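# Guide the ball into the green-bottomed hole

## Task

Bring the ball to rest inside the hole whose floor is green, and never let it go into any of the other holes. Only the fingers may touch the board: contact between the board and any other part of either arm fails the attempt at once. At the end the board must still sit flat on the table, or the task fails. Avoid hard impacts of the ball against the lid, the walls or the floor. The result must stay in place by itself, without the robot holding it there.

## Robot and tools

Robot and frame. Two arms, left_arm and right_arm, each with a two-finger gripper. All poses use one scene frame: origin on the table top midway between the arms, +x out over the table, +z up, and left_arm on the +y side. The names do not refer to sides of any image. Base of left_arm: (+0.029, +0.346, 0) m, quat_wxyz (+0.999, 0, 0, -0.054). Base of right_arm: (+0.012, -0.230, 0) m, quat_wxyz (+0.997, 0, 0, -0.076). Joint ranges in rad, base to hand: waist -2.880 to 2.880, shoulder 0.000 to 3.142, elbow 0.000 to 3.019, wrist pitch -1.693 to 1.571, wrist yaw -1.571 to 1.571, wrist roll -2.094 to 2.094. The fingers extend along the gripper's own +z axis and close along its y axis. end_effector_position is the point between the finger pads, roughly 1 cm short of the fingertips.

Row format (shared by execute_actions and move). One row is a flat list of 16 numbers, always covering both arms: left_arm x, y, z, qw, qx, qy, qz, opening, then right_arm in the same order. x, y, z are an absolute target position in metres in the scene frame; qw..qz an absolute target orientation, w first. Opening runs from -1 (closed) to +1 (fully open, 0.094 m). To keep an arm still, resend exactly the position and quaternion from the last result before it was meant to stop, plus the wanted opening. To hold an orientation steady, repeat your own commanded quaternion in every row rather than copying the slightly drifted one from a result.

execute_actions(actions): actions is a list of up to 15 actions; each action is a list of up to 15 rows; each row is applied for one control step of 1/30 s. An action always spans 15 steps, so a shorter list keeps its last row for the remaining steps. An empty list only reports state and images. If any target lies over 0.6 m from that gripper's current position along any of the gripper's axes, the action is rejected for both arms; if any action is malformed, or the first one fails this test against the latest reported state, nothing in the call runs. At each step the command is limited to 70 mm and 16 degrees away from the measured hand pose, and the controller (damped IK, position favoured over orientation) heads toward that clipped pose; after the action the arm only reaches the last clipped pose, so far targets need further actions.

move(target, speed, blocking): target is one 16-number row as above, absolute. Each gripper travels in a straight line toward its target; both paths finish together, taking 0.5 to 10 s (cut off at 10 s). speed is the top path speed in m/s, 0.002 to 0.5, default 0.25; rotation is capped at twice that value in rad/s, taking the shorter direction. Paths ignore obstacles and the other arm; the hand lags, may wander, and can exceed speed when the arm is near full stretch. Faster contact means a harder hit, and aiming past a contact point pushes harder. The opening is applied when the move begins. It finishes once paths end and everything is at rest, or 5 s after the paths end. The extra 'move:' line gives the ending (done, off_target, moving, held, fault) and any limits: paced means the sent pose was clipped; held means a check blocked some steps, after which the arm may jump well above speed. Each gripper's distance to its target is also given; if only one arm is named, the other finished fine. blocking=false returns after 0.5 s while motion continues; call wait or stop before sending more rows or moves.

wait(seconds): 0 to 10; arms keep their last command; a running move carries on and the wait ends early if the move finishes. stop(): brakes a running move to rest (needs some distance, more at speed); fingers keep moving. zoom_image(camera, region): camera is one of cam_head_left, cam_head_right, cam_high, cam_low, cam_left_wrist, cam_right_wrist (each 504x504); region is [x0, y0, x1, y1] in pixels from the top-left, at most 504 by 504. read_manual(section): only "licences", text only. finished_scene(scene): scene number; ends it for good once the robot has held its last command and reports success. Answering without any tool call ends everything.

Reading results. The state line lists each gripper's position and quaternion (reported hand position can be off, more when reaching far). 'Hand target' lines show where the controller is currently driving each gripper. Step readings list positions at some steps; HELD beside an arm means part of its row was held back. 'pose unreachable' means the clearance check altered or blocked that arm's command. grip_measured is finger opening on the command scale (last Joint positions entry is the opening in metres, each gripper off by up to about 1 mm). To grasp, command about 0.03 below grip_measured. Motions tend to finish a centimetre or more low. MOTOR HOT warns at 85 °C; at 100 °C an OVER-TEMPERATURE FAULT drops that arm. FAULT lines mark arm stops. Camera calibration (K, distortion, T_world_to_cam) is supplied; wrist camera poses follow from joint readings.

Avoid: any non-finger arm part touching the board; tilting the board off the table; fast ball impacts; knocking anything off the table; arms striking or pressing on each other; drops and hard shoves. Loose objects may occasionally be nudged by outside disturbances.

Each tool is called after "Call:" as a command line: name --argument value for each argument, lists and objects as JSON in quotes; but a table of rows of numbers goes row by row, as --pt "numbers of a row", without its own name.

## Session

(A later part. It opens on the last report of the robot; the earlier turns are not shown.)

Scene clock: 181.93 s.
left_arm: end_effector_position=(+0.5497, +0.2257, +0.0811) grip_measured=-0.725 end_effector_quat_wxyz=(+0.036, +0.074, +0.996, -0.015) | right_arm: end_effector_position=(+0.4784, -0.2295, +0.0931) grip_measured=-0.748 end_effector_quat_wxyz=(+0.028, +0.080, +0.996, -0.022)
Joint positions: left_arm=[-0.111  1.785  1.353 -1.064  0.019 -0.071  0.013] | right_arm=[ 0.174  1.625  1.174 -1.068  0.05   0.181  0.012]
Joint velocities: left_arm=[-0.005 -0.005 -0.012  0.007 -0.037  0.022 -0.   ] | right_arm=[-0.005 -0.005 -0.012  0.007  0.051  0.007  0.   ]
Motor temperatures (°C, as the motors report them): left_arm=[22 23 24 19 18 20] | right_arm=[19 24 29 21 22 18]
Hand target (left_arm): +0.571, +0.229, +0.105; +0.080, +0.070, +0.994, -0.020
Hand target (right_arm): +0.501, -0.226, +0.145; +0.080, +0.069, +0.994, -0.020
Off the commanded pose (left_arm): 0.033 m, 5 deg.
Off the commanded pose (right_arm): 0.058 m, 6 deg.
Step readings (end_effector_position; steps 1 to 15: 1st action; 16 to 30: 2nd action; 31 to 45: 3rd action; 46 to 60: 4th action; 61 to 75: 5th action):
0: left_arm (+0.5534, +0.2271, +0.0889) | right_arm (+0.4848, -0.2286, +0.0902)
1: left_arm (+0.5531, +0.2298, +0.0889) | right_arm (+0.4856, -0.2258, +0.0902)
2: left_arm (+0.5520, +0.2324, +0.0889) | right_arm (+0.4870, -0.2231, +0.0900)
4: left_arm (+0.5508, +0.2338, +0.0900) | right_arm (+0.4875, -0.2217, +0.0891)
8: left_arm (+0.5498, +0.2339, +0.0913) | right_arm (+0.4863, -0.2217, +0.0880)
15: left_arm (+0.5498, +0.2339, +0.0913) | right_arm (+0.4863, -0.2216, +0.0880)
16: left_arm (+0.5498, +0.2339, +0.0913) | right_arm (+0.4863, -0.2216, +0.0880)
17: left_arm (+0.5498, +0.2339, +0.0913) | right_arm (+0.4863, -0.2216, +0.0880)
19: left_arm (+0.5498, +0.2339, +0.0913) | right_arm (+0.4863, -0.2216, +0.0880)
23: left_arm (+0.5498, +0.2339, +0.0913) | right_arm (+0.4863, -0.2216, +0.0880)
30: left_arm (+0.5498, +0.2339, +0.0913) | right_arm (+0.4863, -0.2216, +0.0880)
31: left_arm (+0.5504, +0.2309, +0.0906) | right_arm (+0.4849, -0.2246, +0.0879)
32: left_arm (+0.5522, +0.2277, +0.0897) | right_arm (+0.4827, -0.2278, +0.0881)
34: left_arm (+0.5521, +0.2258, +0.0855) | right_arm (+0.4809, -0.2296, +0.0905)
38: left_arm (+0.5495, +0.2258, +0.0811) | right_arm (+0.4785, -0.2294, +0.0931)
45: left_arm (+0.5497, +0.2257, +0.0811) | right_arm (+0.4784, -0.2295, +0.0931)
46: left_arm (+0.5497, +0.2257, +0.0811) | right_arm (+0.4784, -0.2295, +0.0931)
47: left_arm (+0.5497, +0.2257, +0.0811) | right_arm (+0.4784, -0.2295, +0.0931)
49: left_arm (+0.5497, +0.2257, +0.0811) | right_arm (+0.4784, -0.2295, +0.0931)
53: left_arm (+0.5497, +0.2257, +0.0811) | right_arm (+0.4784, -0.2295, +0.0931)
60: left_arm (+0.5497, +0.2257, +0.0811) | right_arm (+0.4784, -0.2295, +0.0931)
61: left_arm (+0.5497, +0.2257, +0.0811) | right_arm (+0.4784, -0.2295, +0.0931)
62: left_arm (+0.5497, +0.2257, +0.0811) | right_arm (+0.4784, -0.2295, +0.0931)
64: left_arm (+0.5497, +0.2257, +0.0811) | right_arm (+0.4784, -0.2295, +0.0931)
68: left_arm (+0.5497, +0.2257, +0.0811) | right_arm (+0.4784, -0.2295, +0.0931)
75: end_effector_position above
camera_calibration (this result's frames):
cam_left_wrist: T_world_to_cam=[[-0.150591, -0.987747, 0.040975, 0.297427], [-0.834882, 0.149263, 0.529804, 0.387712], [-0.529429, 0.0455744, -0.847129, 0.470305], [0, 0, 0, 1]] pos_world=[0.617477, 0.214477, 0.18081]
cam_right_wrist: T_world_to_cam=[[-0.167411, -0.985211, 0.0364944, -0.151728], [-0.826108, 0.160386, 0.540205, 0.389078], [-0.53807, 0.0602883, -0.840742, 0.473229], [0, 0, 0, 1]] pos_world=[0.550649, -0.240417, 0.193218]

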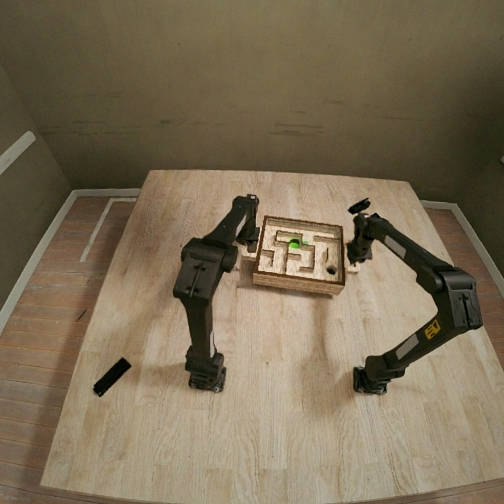

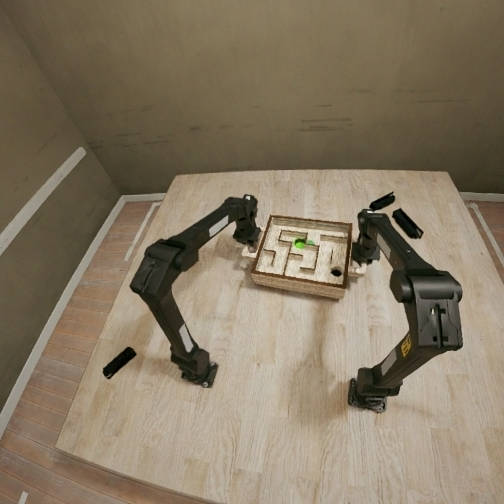

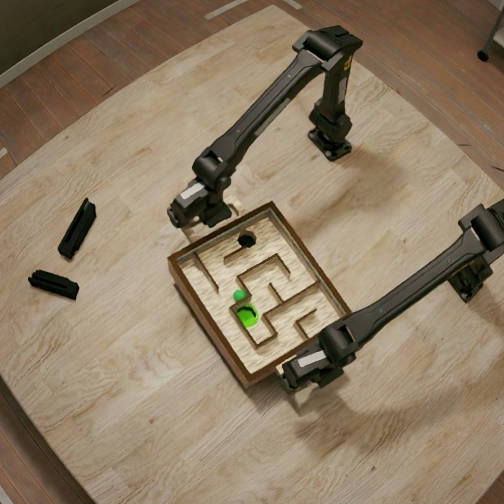

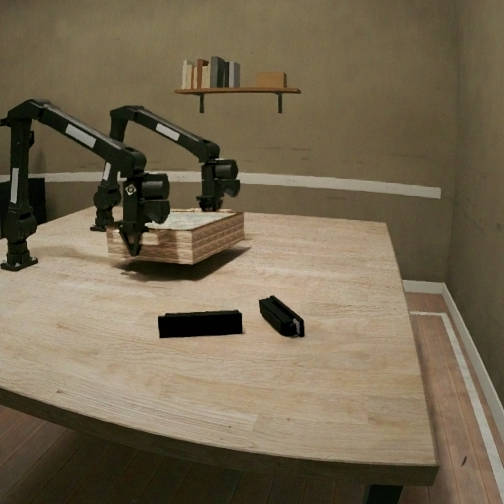

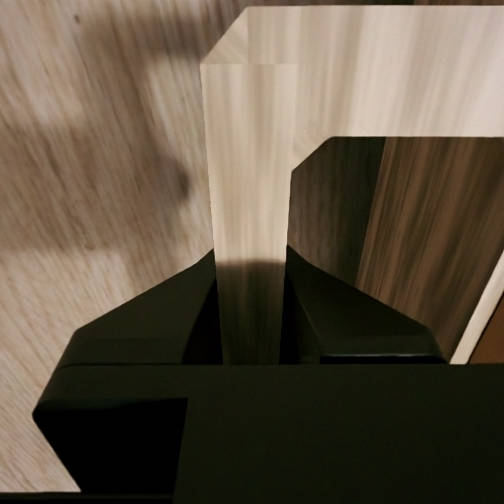

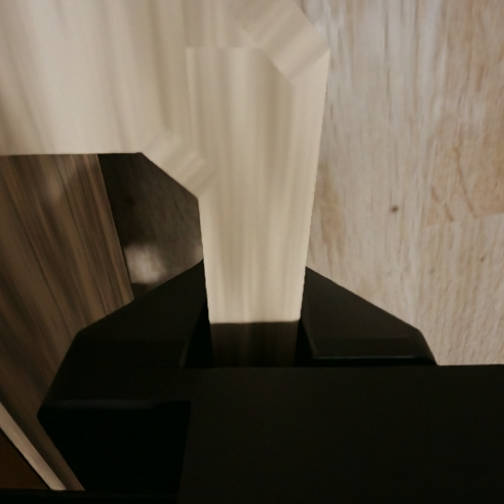

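Call:
execute_actions --actions '[[[0.572,0.229,0.15,0.08,0.07,0.995,0.02,-0.85,0.505,-0.226,0.105,0.08,0.07,0.995,0.02,-0.85]],[[0.572,0.229,0.15,0.08,0.07,0.995,0.02,-0.85,0.505,-0.226,0.105,0.08,0.07,0.995,0.02,-0.85]],[[0.572,0.229,0.105,0.08,0.07,0.995,-0.02,-0.85,0.505,-0.226,0.145,0.08,0.07,0.995,-0.02,-0.85]],[[0.572,0.229,0.105,0.08,0.07,0.995,-0.02,-0.85,0.505,-0.226,0.145,0.08,0.07,0.995,-0.02,-0.85]],[[0.572,0.229,0.105,0.08,0.07,0.995,-0.02,-0.85,0.505,-0.226,0.145,0.08,0.07,0.995,-0.02,-0.85]]]'

Scene clock: 190.80 s.
left_arm: end_effector_position=(+0.5506, +0.2244, +0.0810) grip_measured=-0.725 end_effector_quat_wxyz=(+0.038, +0.076, +0.996, -0.016) | right_arm: end_effector_position=(+0.4779, -0.2306, +0.0951) grip_measured=-0.748 end_effector_quat_wxyz=(+0.029, +0.082, +0.996, -0.023)
Joint positions: left_arm=[-0.112  1.786  1.354 -1.06   0.021 -0.069  0.013] | right_arm=[ 0.172  1.62   1.173 -1.07   0.051  0.183  0.012]
Joint velocities: left_arm=[-0.005 -0.005 -0.012 -0.002 -0.007 -0.022  0.001] | right_arm=[ 0.005 -0.015  0.007  0.007 -0.081  0.007  0.001]
Motor temperatures (°C, as the motors report them): left_arm=[22 23 24 19 18 20] | right_arm=[19 24 30 21 22 18]
Hand target (left_arm): +0.571, +0.229, +0.105; +0.080, +0.070, +0.994, -0.020
Hand target (right_arm): +0.501, -0.226, +0.145; +0.080, +0.069, +0.994, -0.020
Off the commanded pose (left_arm): 0.032 m, 5 deg.
Off the commanded pose (right_arm): 0.057 m, 6 deg.
Step readings (end_effector_position; steps 1 to 15: 1st action; 16 to 30: 2nd action; 31 to 45: 3rd action; 46 to 60: 4th action; 61 to 75: 5th action):
0: left_arm (+0.5497, +0.2257, +0.0811) | right_arm (+0.4784, -0.2295, +0.0931)
1: left_arm (+0.5487, +0.2295, +0.0814) | right_arm (+0.4801, -0.2262, +0.0925)
2: left_arm (+0.5463, +0.2330, +0.0823) | right_arm (+0.4831, -0.2226, +0.0915)
4: left_arm (+0.5454, +0.2353, +0.0882) | right_arm (+0.4840, -0.2206, +0.0873)
8: left_arm (+0.5459, +0.2357, +0.0973) | right_arm (+0.4843, -0.2198, +0.0841)
15: left_arm (+0.5465, +0.2358, +0.0983) | right_arm (+0.4850, -0.2197, +0.0841)
16: left_arm (+0.5465, +0.2358, +0.0983) | right_arm (+0.4850, -0.2197, +0.0841)
17: left_arm (+0.5465, +0.2358, +0.0983) | right_arm (+0.4850, -0.2197, +0.0841)
19: left_arm (+0.5465, +0.2358, +0.0983) | right_arm (+0.4850, -0.2197, +0.0841)
23: left_arm (+0.5465, +0.2358, +0.0983) | right_arm (+0.4850, -0.2197, +0.0841)
30: left_arm (+0.5465, +0.2358, +0.0983) | right_arm (+0.4850, -0.2197, +0.0841)
31: left_arm (+0.5474, +0.2320, +0.0974) | right_arm (+0.4832, -0.2232, +0.0843)
32: left_arm (+0.5497, +0.2285, +0.0960) | right_arm (+0.4804, -0.2267, +0.0852)
34: left_arm (+0.5504, +0.2263, +0.0892) | right_arm (+0.4793, -0.2289, +0.0905)
38: left_arm (+0.5505, +0.2246, +0.0812) | right_arm (+0.4784, -0.2304, +0.0951)
45: left_arm (+0.5506, +0.2245, +0.0810) | right_arm (+0.4779, -0.2306, +0.0951)
46: left_arm (+0.5506, +0.2244, +0.0810) | right_arm (+0.4779, -0.2306, +0.0951)
47: left_arm (+0.5506, +0.2244, +0.0810) | right_arm (+0.4779, -0.2306, +0.0951)
49: left_arm (+0.5506, +0.2244, +0.0810) | right_arm (+0.4779, -0.2306, +0.0951)
53: left_arm (+0.5506, +0.2244, +0.0810) | right_arm (+0.4779, -0.2306, +0.0951)
60: left_arm (+0.5506, +0.2244, +0.0810) | right_arm (+0.4779, -0.2306, +0.0951)
61: left_arm (+0.5506, +0.2244, +0.0810) | right_arm (+0.4779, -0.2306, +0.0951)
62: left_arm (+0.5506, +0.2244, +0.0810) | right_arm (+0.4779, -0.2306, +0.0951)
64: left_arm (+0.5506, +0.2244, +0.0810) | right_arm (+0.4779, -0.2306, +0.0951)
68: left_arm (+0.5506, +0.2244, +0.0810) | right_arm (+0.4779, -0.2306, +0.0951)
75: end_effector_position above
camera_calibration (this result's frames):
cam_left_wrist: T_world_to_cam=[[-0.153536, -0.98719, 0.0433906, 0.297644], [-0.836185, 0.153197, 0.526617, 0.388804], [-0.526518, 0.0445719, -0.848995, 0.469612], [0, 0, 0, 1]] pos_world=[0.61807, 0.213336, 0.181032]
cam_right_wrist: T_world_to_cam=[[-0.170574, -0.984648, 0.037041, -0.151366], [-0.827087, 0.163509, 0.537766, 0.389201], [-0.535567, 0.0610931, -0.84228, 0.47392], [0, 0, 0, 1]] pos_world=[0.5499, -0.241633, 0.195481]

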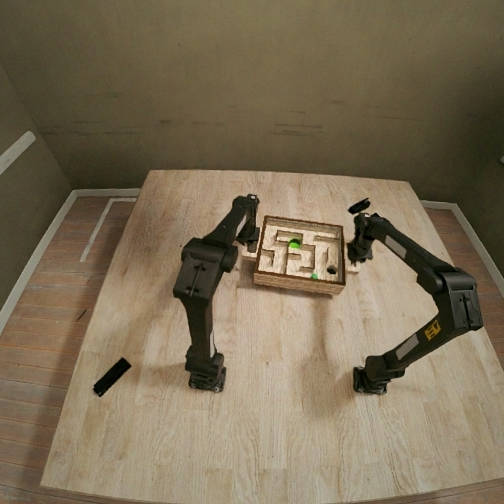

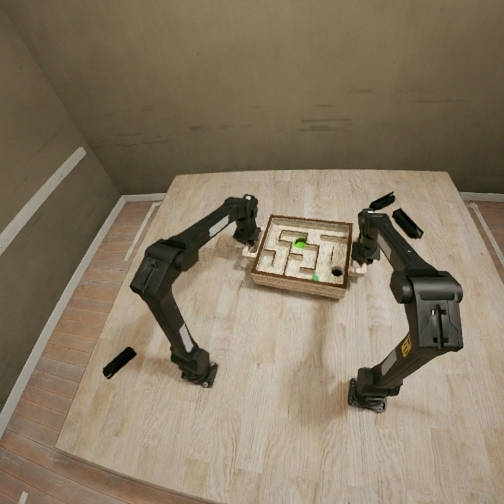

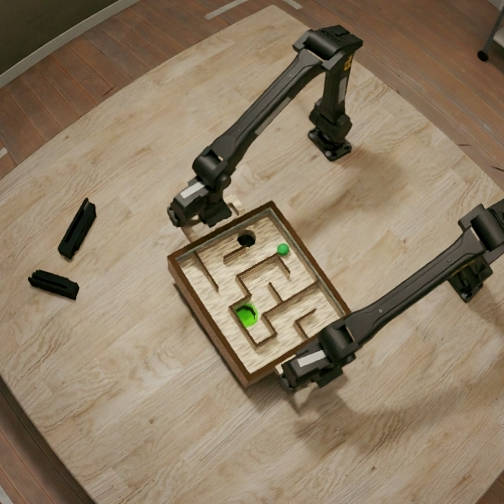

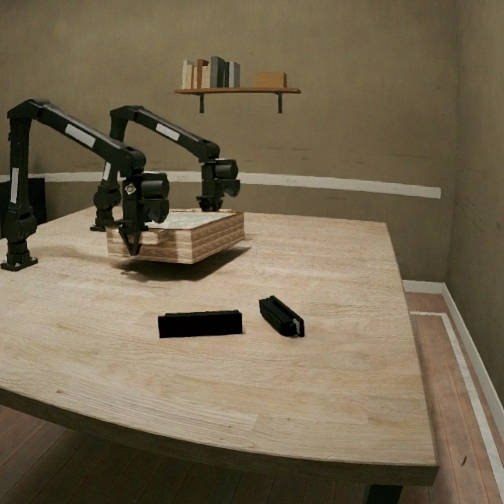

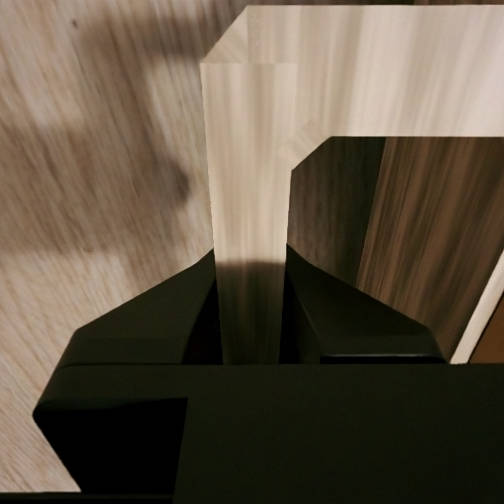

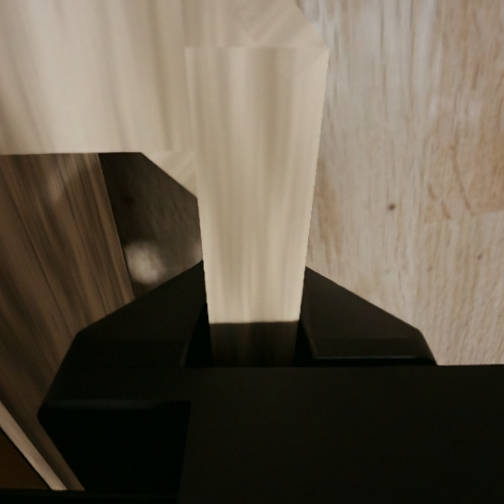

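Worked.

Call:
wait --seconds 1.5

Call:
zoom_image --camera "cam_high" --region '[150, 190, 370, 410]'

Scene clock: 194.20 s.
left_arm: end_effector_position=(+0.5506, +0.2244, +0.0810) grip_measured=-0.725 end_effector_quat_wxyz=(+0.038, +0.076, +0.996, -0.016) | right_arm: end_effector_position=(+0.4779, -0.2306, +0.0951) grip_measured=-0.748 end_effector_quat_wxyz=(+0.029, +0.082, +0.996, -0.023)
Joint positions: left_arm=[-0.112  1.786  1.354 -1.06   0.021 -0.069  0.013] | right_arm=[ 0.172  1.62   1.173 -1.07   0.051  0.183  0.012]
Joint velocities: left_arm=[ 0.005 -0.005 -0.012 -0.002 -0.022 -0.066  0.   ] | right_arm=[-0.015 -0.005 -0.002  0.002 -0.022 -0.022 -0.001]
Motor temperatures (°C, as the motors report them): left_arm=[22 23 24 19 18 20] | right_arm=[19 24 30 21 22 18]
Hand target (left_arm): +0.571, +0.229, +0.105; +0.080, +0.070, +0.994, -0.020
Hand target (right_arm): +0.501, -0.226, +0.145; +0.080, +0.069, +0.994, -0.020
Off the commanded pose (left_arm): 0.032 m, 5 deg.
Off the commanded pose (right_arm): 0.057 m, 6 deg.
wait: 1.50 s; at rest from the start
camera_calibration (this result's frames):
cam_left_wrist: T_world_to_cam=[[-0.153536, -0.98719, 0.0433906, 0.297644], [-0.836185, 0.153197, 0.526617, 0.388804], [-0.526518, 0.0445719, -0.848995, 0.469612], [0, 0, 0, 1]] pos_world=[0.61807, 0.213336, 0.181032]
cam_right_wrist: T_world_to_cam=[[-0.170574, -0.984648, 0.037041, -0.151366], [-0.827087, 0.163509, 0.537766, 0.389201], [-0.535567, 0.0610931, -0.84228, 0.47392], [0, 0, 0, 1]] pos_world=[0.5499, -0.241633, 0.195481]

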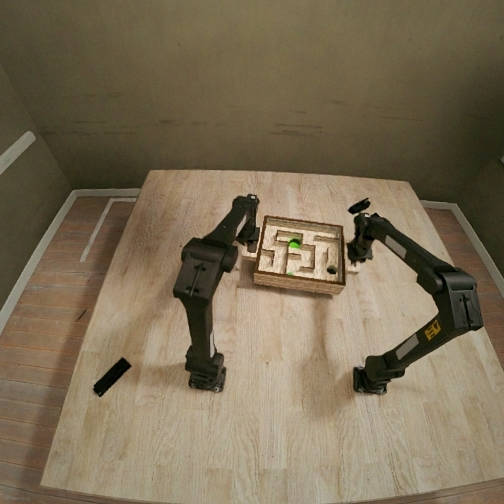

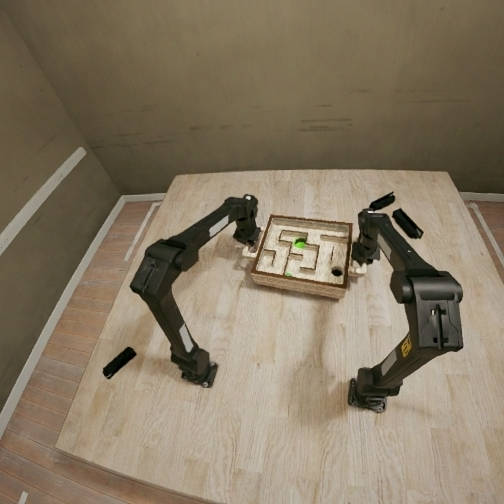

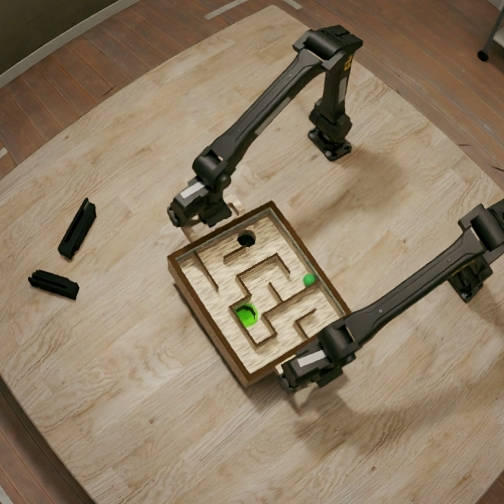

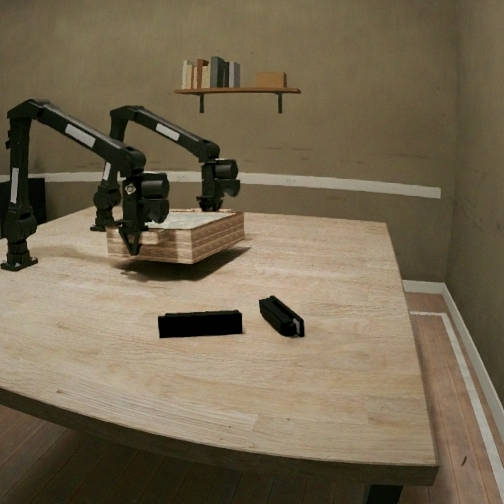

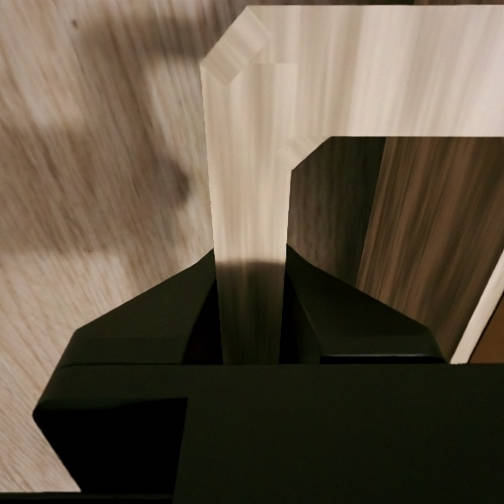

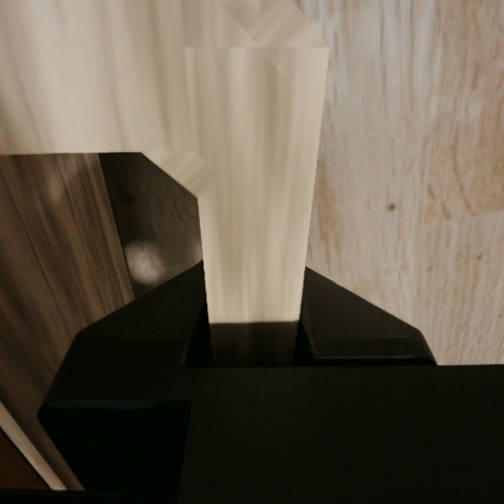

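Region (150, 190, 370, 410) of cam_high's 504x504 image, scaled by 2.291, with more detail than that image has.

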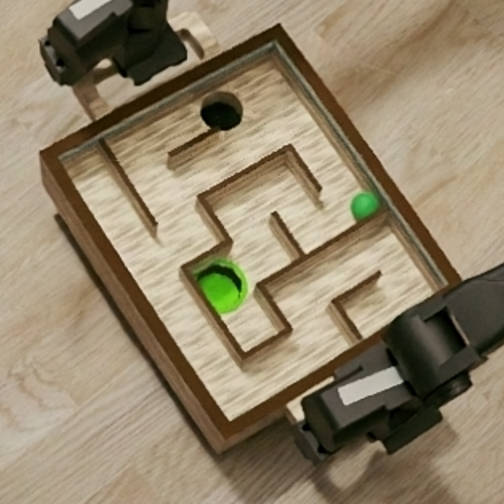

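Call:
move --target '[0.572,0.229,0.105,0.015,0.07,0.998,-0.02,-0.85,0.505,-0.226,0.145,0.015,0.07,0.998,-0.02,-0.85]' --speed 0.03

Call:
wait --seconds 1.5

Scene clock: 199.67 s.
left_arm: end_effector_position=(+0.5419, +0.2256, +0.0772) grip_measured=-0.725 end_effector_quat_wxyz=(-0.018, +0.072, +0.997, -0.022) | right_arm: end_effector_position=(+0.4735, -0.2293, +0.1113) grip_measured=-0.748 end_effector_quat_wxyz=(-0.022, +0.079, +0.996, -0.024)
Joint positions: left_arm=[-0.105  1.832  1.411 -1.18   0.048 -0.069  0.013] | right_arm=[ 0.172  1.653  1.262 -1.228  0.044  0.179  0.012]
Joint velocities: left_arm=[ 0.005 -0.015 -0.022 -0.017 -0.081 -0.022 -0.001] | right_arm=[-0.005  0.005 -0.002  0.002  0.022  0.037 -0.001]
Motor temperatures (°C, as the motors report them): left_arm=[22 23 24 19 18 20] | right_arm=[19 24 31 21 22 18]
Hand target (left_arm): +0.570, +0.229, +0.105; +0.016, +0.070, +0.997, -0.020
Hand target (right_arm): +0.501, -0.226, +0.146; +0.016, +0.070, +0.997, -0.020
Off the commanded pose (left_arm): 0.041 m, 4 deg.
Off the commanded pose (right_arm): 0.046 m, 4 deg.
move: off_target (left_arm, right_arm)
camera_calibration (this result's frames):
cam_left_wrist: T_world_to_cam=[[-0.141074, -0.988023, 0.062518, 0.289577], [-0.772926, 0.149381, 0.61666, 0.34297], [-0.618614, 0.0386726, -0.784743, 0.508024], [0, 0, 0, 1]] pos_world=[0.620212, 0.215229, 0.169068]
cam_right_wrist: T_world_to_cam=[[-0.162347, -0.985495, 0.0494198, -0.156929], [-0.76805, 0.157651, 0.620682, 0.338155], [-0.61947, 0.0628089, -0.782504, 0.51858], [0, 0, 0, 1]] pos_world=[0.555488, -0.240534, 0.20366]

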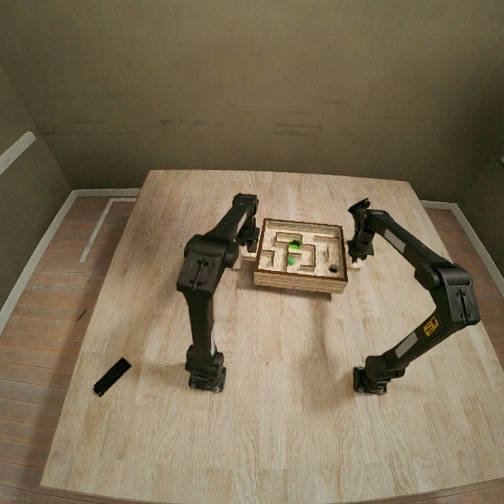

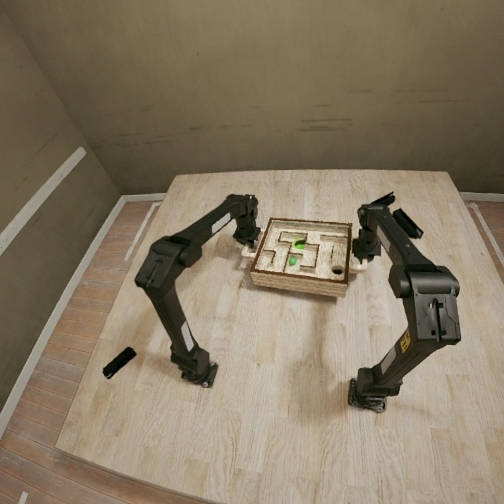

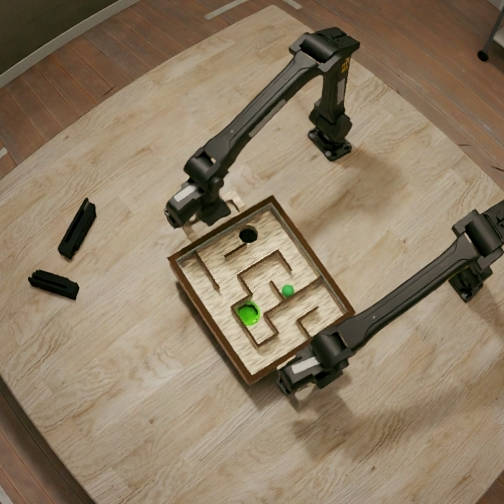

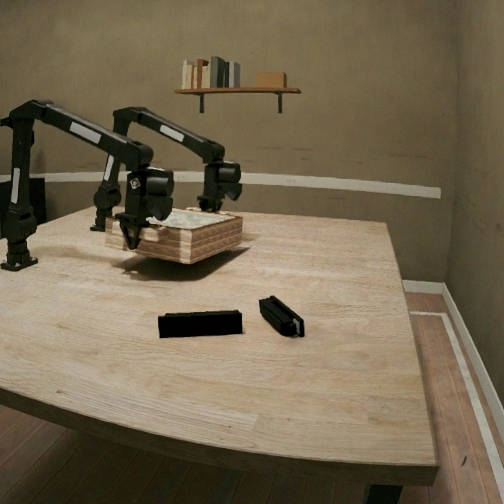

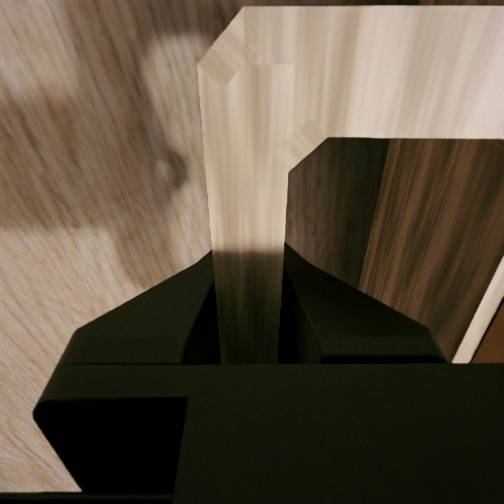

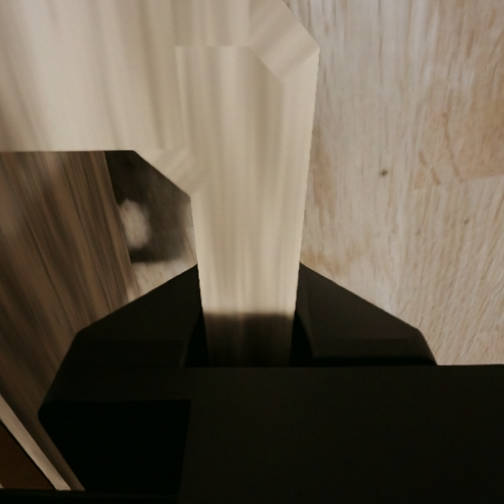

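Scene clock: 201.17 s.
left_arm: end_effector_position=(+0.5417, +0.2257, +0.0767) grip_measured=-0.725 end_effector_quat_wxyz=(-0.019, +0.071, +0.997, -0.022) | right_arm: end_effector_position=(+0.4733, -0.2293, +0.1108) grip_measured=-0.748 end_effector_quat_wxyz=(-0.023, +0.079, +0.996, -0.024)
Joint positions: left_arm=[-0.105  1.833  1.411 -1.181  0.048 -0.069  0.013] | right_arm=[ 0.172  1.654  1.262 -1.229  0.044  0.179  0.012]
Joint velocities: left_arm=[ 0.024 -0.005 -0.007  0.017 -0.051 -0.066 -0.   ] | right_arm=[-0.005 -0.015  0.002  0.027 -0.022  0.037 -0.   ]
Motor temperatures (°C, as the motors report them): left_arm=[22 23 24 19 18 20] | right_arm=[19 24 31 21 22 18]
Hand target (left_arm): +0.570, +0.229, +0.105; +0.016, +0.070, +0.997, -0.020
Hand target (right_arm): +0.501, -0.226, +0.146; +0.016, +0.070, +0.997, -0.020
Off the commanded pose (left_arm): 0.042 m, 4 deg.
Off the commanded pose (right_arm): 0.047 m, 5 deg.
wait: 1.50 s; at rest by 0.17 s
camera_calibration (this result's frames):
cam_left_wrist: T_world_to_cam=[[-0.140957, -0.988048, 0.0623819, 0.289583], [-0.771776, 0.149132, 0.61816, 0.342444], [-0.620076, 0.0389893, -0.783573, 0.508054], [0, 0, 0, 1]] pos_world=[0.62014, 0.215244, 0.168347]
cam_right_wrist: T_world_to_cam=[[-0.162252, -0.985493, 0.0497668, -0.157025], [-0.766865, 0.157675, 0.622139, 0.337585], [-0.620961, 0.0627792, -0.781323, 0.518633], [0, 0, 0, 1]] pos_world=[0.555455, -0.240535, 0.20301]

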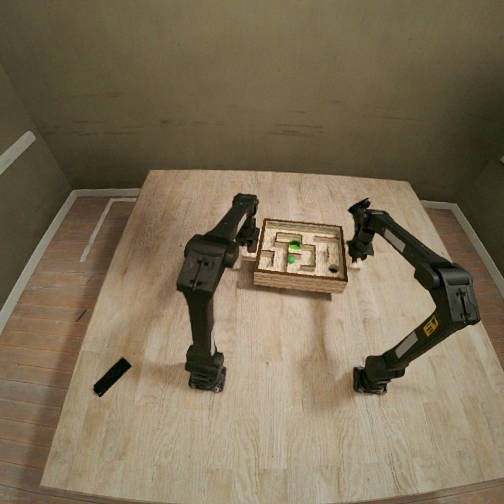

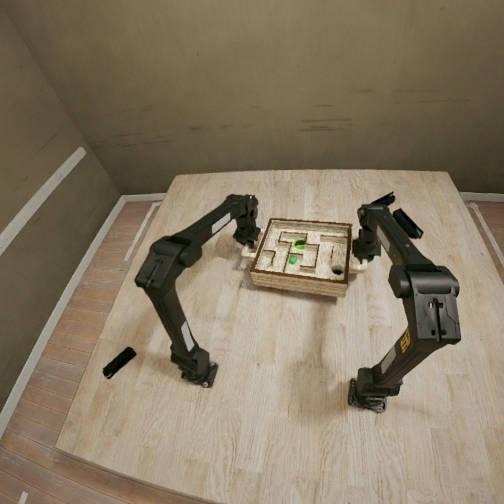

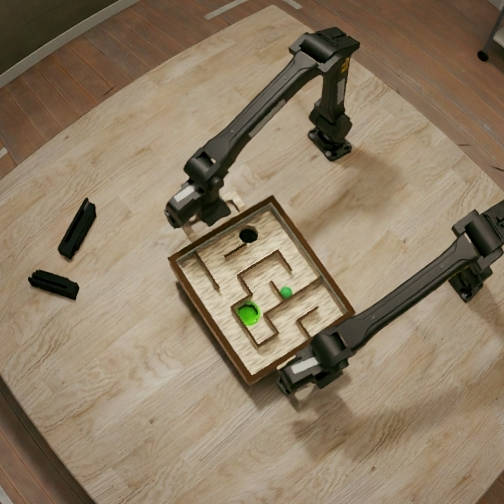

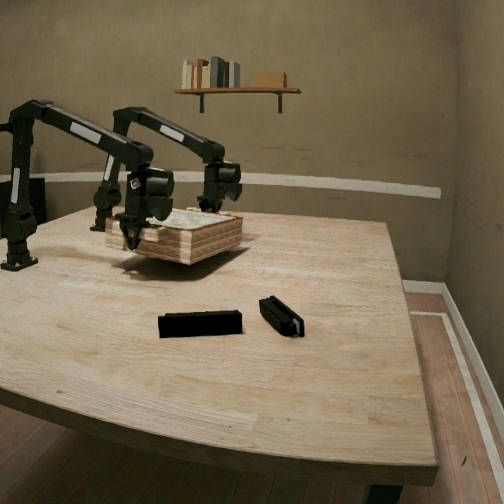

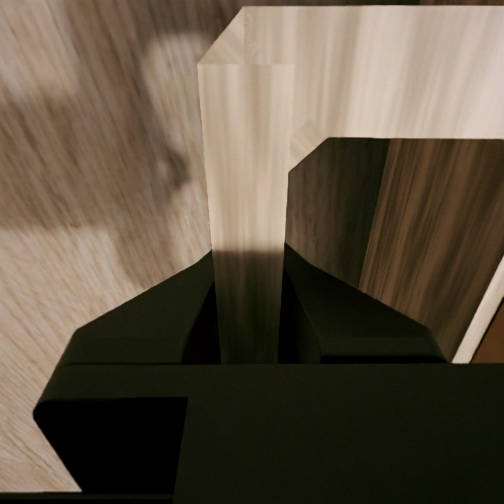

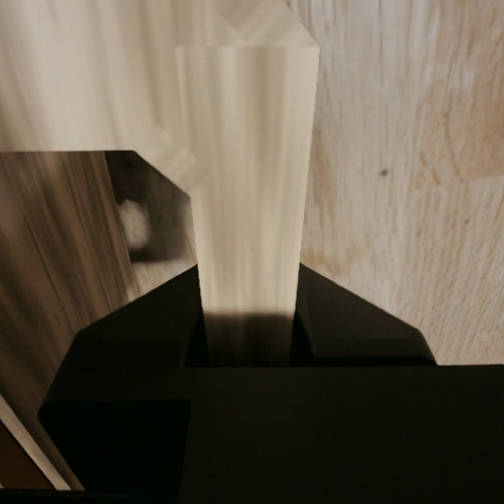

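Call:
move --target '[0.572,0.229,0.135,0.015,0.07,0.998,0.015,-0.85,0.505,-0.226,0.115,0.015,0.07,0.998,0.015,-0.85]' --speed 0.03

Call:
wait --seconds 2

Scene clock: 208.10 s.
left_arm: end_effector_position=(+0.5468, +0.2344, +0.0919) grip_measured=-0.725 end_effector_quat_wxyz=(-0.028, +0.072, +0.997, +0.013) | right_arm: end_effector_position=(+0.4775, -0.2207, +0.0919) grip_measured=-0.748 end_effector_quat_wxyz=(-0.025, +0.078, +0.997, +0.010)
Joint positions: left_arm=[-0.108  1.841  1.466 -1.255 -0.017 -0.074  0.013] | right_arm=[ 0.165  1.683  1.246 -1.182 -0.025  0.168  0.012]
Joint velocities: left_arm=[-0.015 -0.005  0.002 -0.022  0.051 -0.022  0.001] | right_arm=[-0.015  0.005 -0.002 -0.012 -0.037  0.037  0.001]
Motor temperatures (°C, as the motors report them): left_arm=[22 23 25 19 18 20] | right_arm=[19 24 31 21 22 18]
Hand target (left_arm): +0.570, +0.229, +0.135; +0.016, +0.070, +0.997, +0.014
Hand target (right_arm): +0.503, -0.226, +0.116; +0.015, +0.069, +0.997, +0.014
Off the commanded pose (left_arm): 0.050 m, 5 deg.
Off the commanded pose (right_arm): 0.036 m, 5 deg.
move: off_target (left_arm, right_arm)
camera_calibration (this result's frames):
cam_left_wrist: T_world_to_cam=[[-0.142396, -0.989798, -0.00473341, 0.305319], [-0.763645, 0.106816, 0.636739, 0.33947], [-0.629738, 0.0942841, -0.771065, 0.514061], [0, 0, 0, 1]] pos_world=[0.626434, 0.217476, 0.181665]
cam_right_wrist: T_world_to_cam=[[-0.161908, -0.986616, -0.0193726, -0.140946], [-0.767569, 0.113575, 0.630824, 0.341016], [-0.620181, 0.117005, -0.775684, 0.517002], [0, 0, 0, 1]] pos_world=[0.559567, -0.238283, 0.183178]

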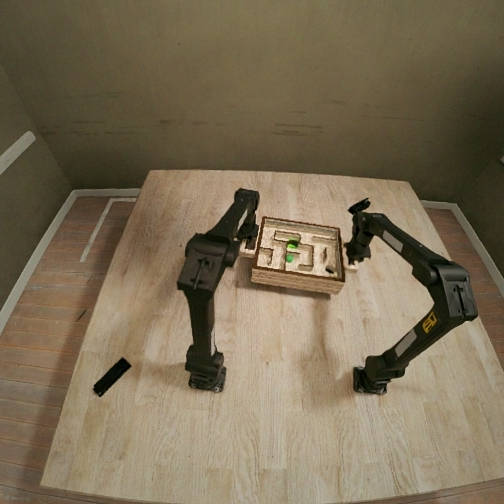

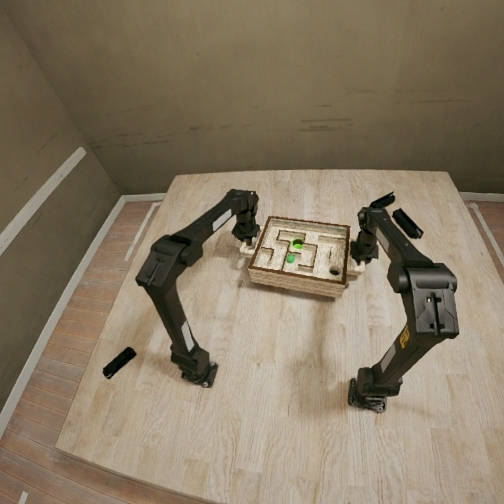

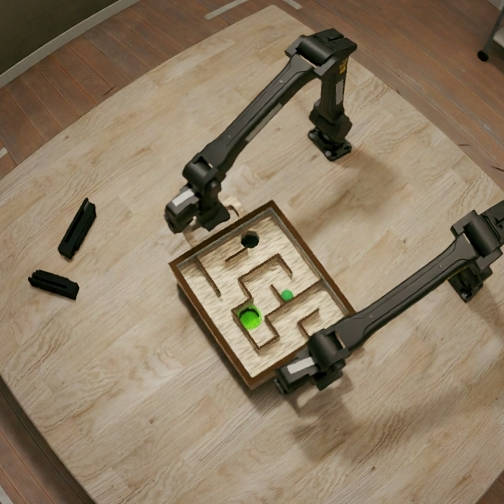

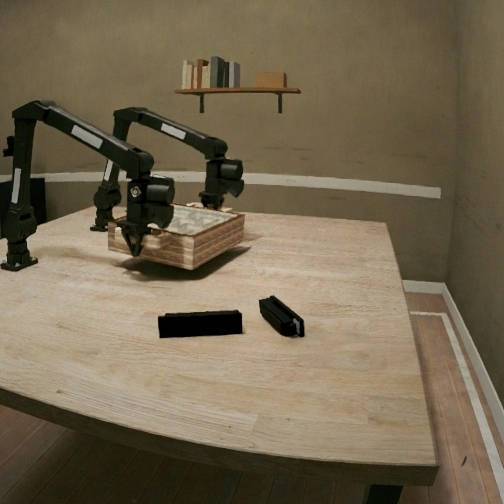

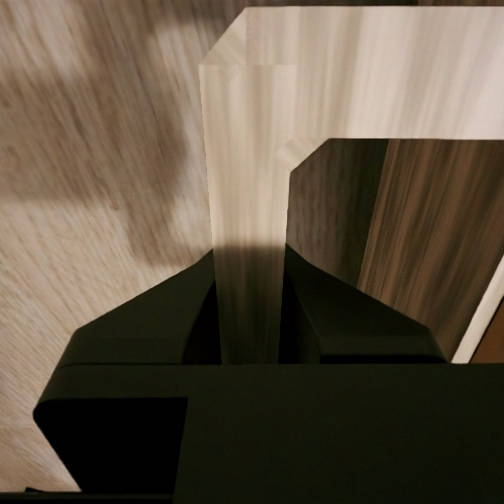

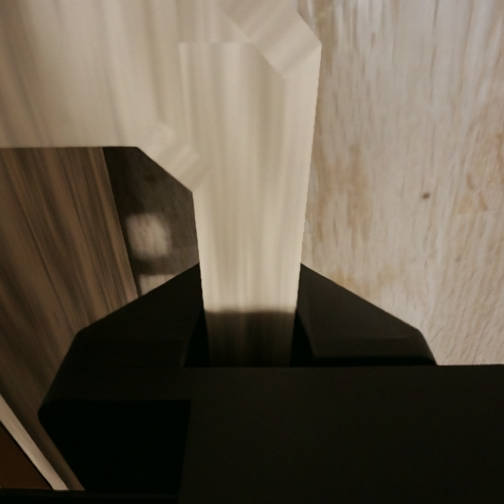

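Scene clock: 210.10 s.
left_arm: end_effector_position=(+0.5467, +0.2344, +0.0919) grip_measured=-0.725 end_effector_quat_wxyz=(-0.028, +0.072, +0.997, +0.013) | right_arm: end_effector_position=(+0.4775, -0.2207, +0.0917) grip_measured=-0.748 end_effector_quat_wxyz=(-0.025, +0.078, +0.997, +0.010)
Joint positions: left_arm=[-0.108  1.841  1.466 -1.255 -0.017 -0.074  0.013] | right_arm=[ 0.165  1.683  1.246 -1.182 -0.025  0.168  0.012]
Joint velocities: left_arm=[-0.015 -0.005  0.002  0.007  0.037 -0.007  0.   ] | right_arm=[-0.015 -0.005 -0.022 -0.002 -0.037  0.037  0.   ]
Motor temperatures (°C, as the motors report them): left_arm=[22 23 26 19 18 20] | right_arm=[19 24 31 21 22 18]
Hand target (left_arm): +0.570, +0.229, +0.135; +0.016, +0.070, +0.997, +0.014
Hand target (right_arm): +0.503, -0.226, +0.116; +0.015, +0.070, +0.997, +0.014
Off the commanded pose (left_arm): 0.050 m, 5 deg.
Off the commanded pose (right_arm): 0.036 m, 5 deg.
wait: 2.00 s; at rest by 0.17 s
camera_calibration (this result's frames):
cam_left_wrist: T_world_to_cam=[[-0.142398, -0.989798, -0.00476143, 0.305329], [-0.763408, 0.106764, 0.637033, 0.33925], [-0.630025, 0.0943472, -0.770822, 0.514125], [0, 0, 0, 1]] pos_world=[0.626376, 0.217488, 0.18164]
cam_right_wrist: T_world_to_cam=[[-0.161915, -0.986616, -0.0193061, -0.140955], [-0.767328, 0.113578, 0.631116, 0.34097], [-0.620477, 0.117002, -0.775448, 0.51698], [0, 0, 0, 1]] pos_world=[0.559587, -0.238282, 0.182978]

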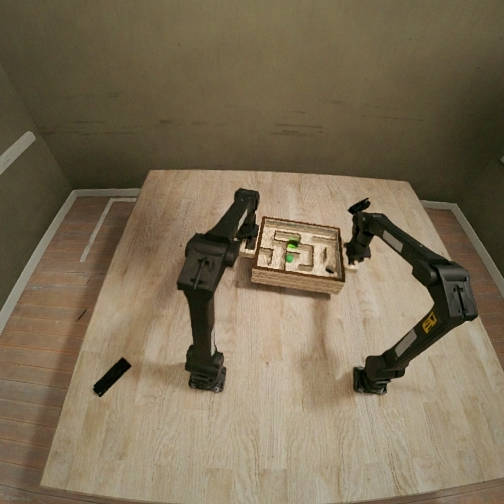

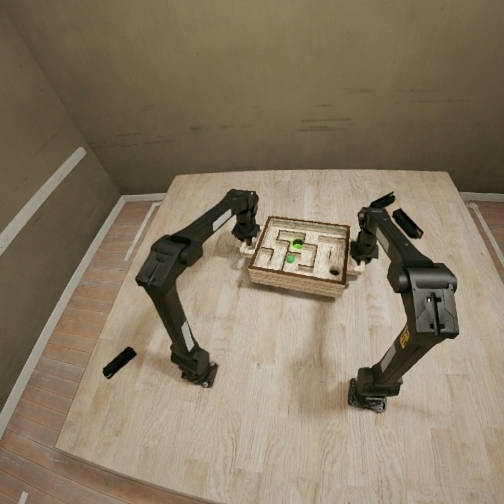

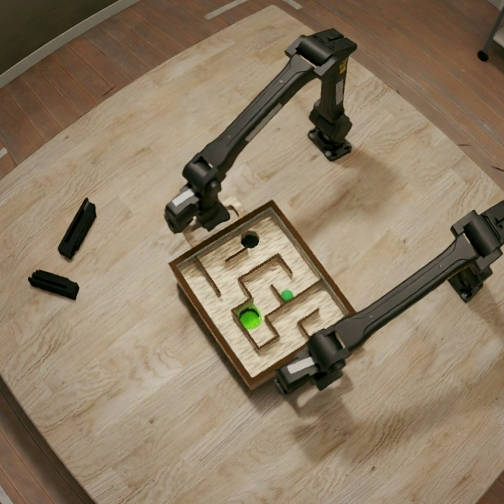

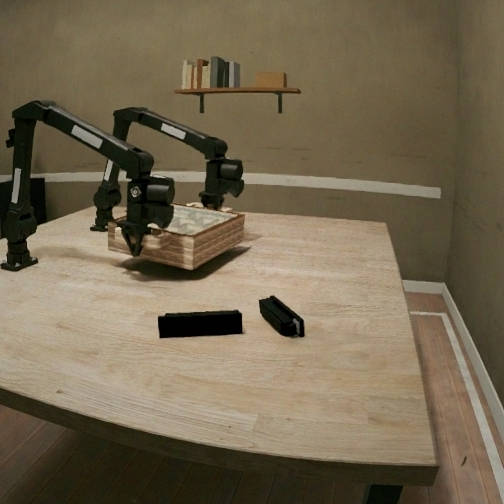

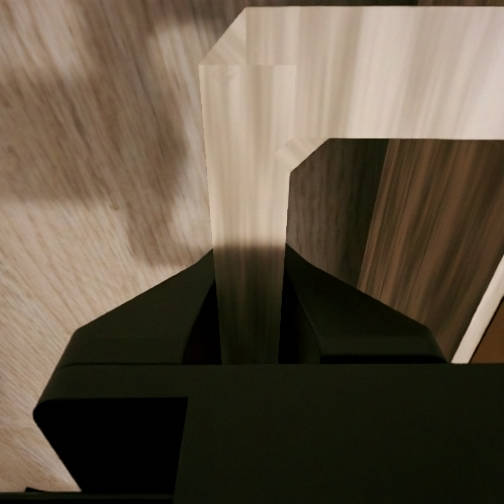

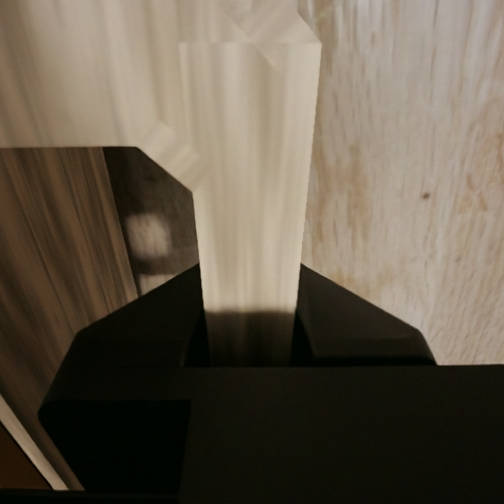

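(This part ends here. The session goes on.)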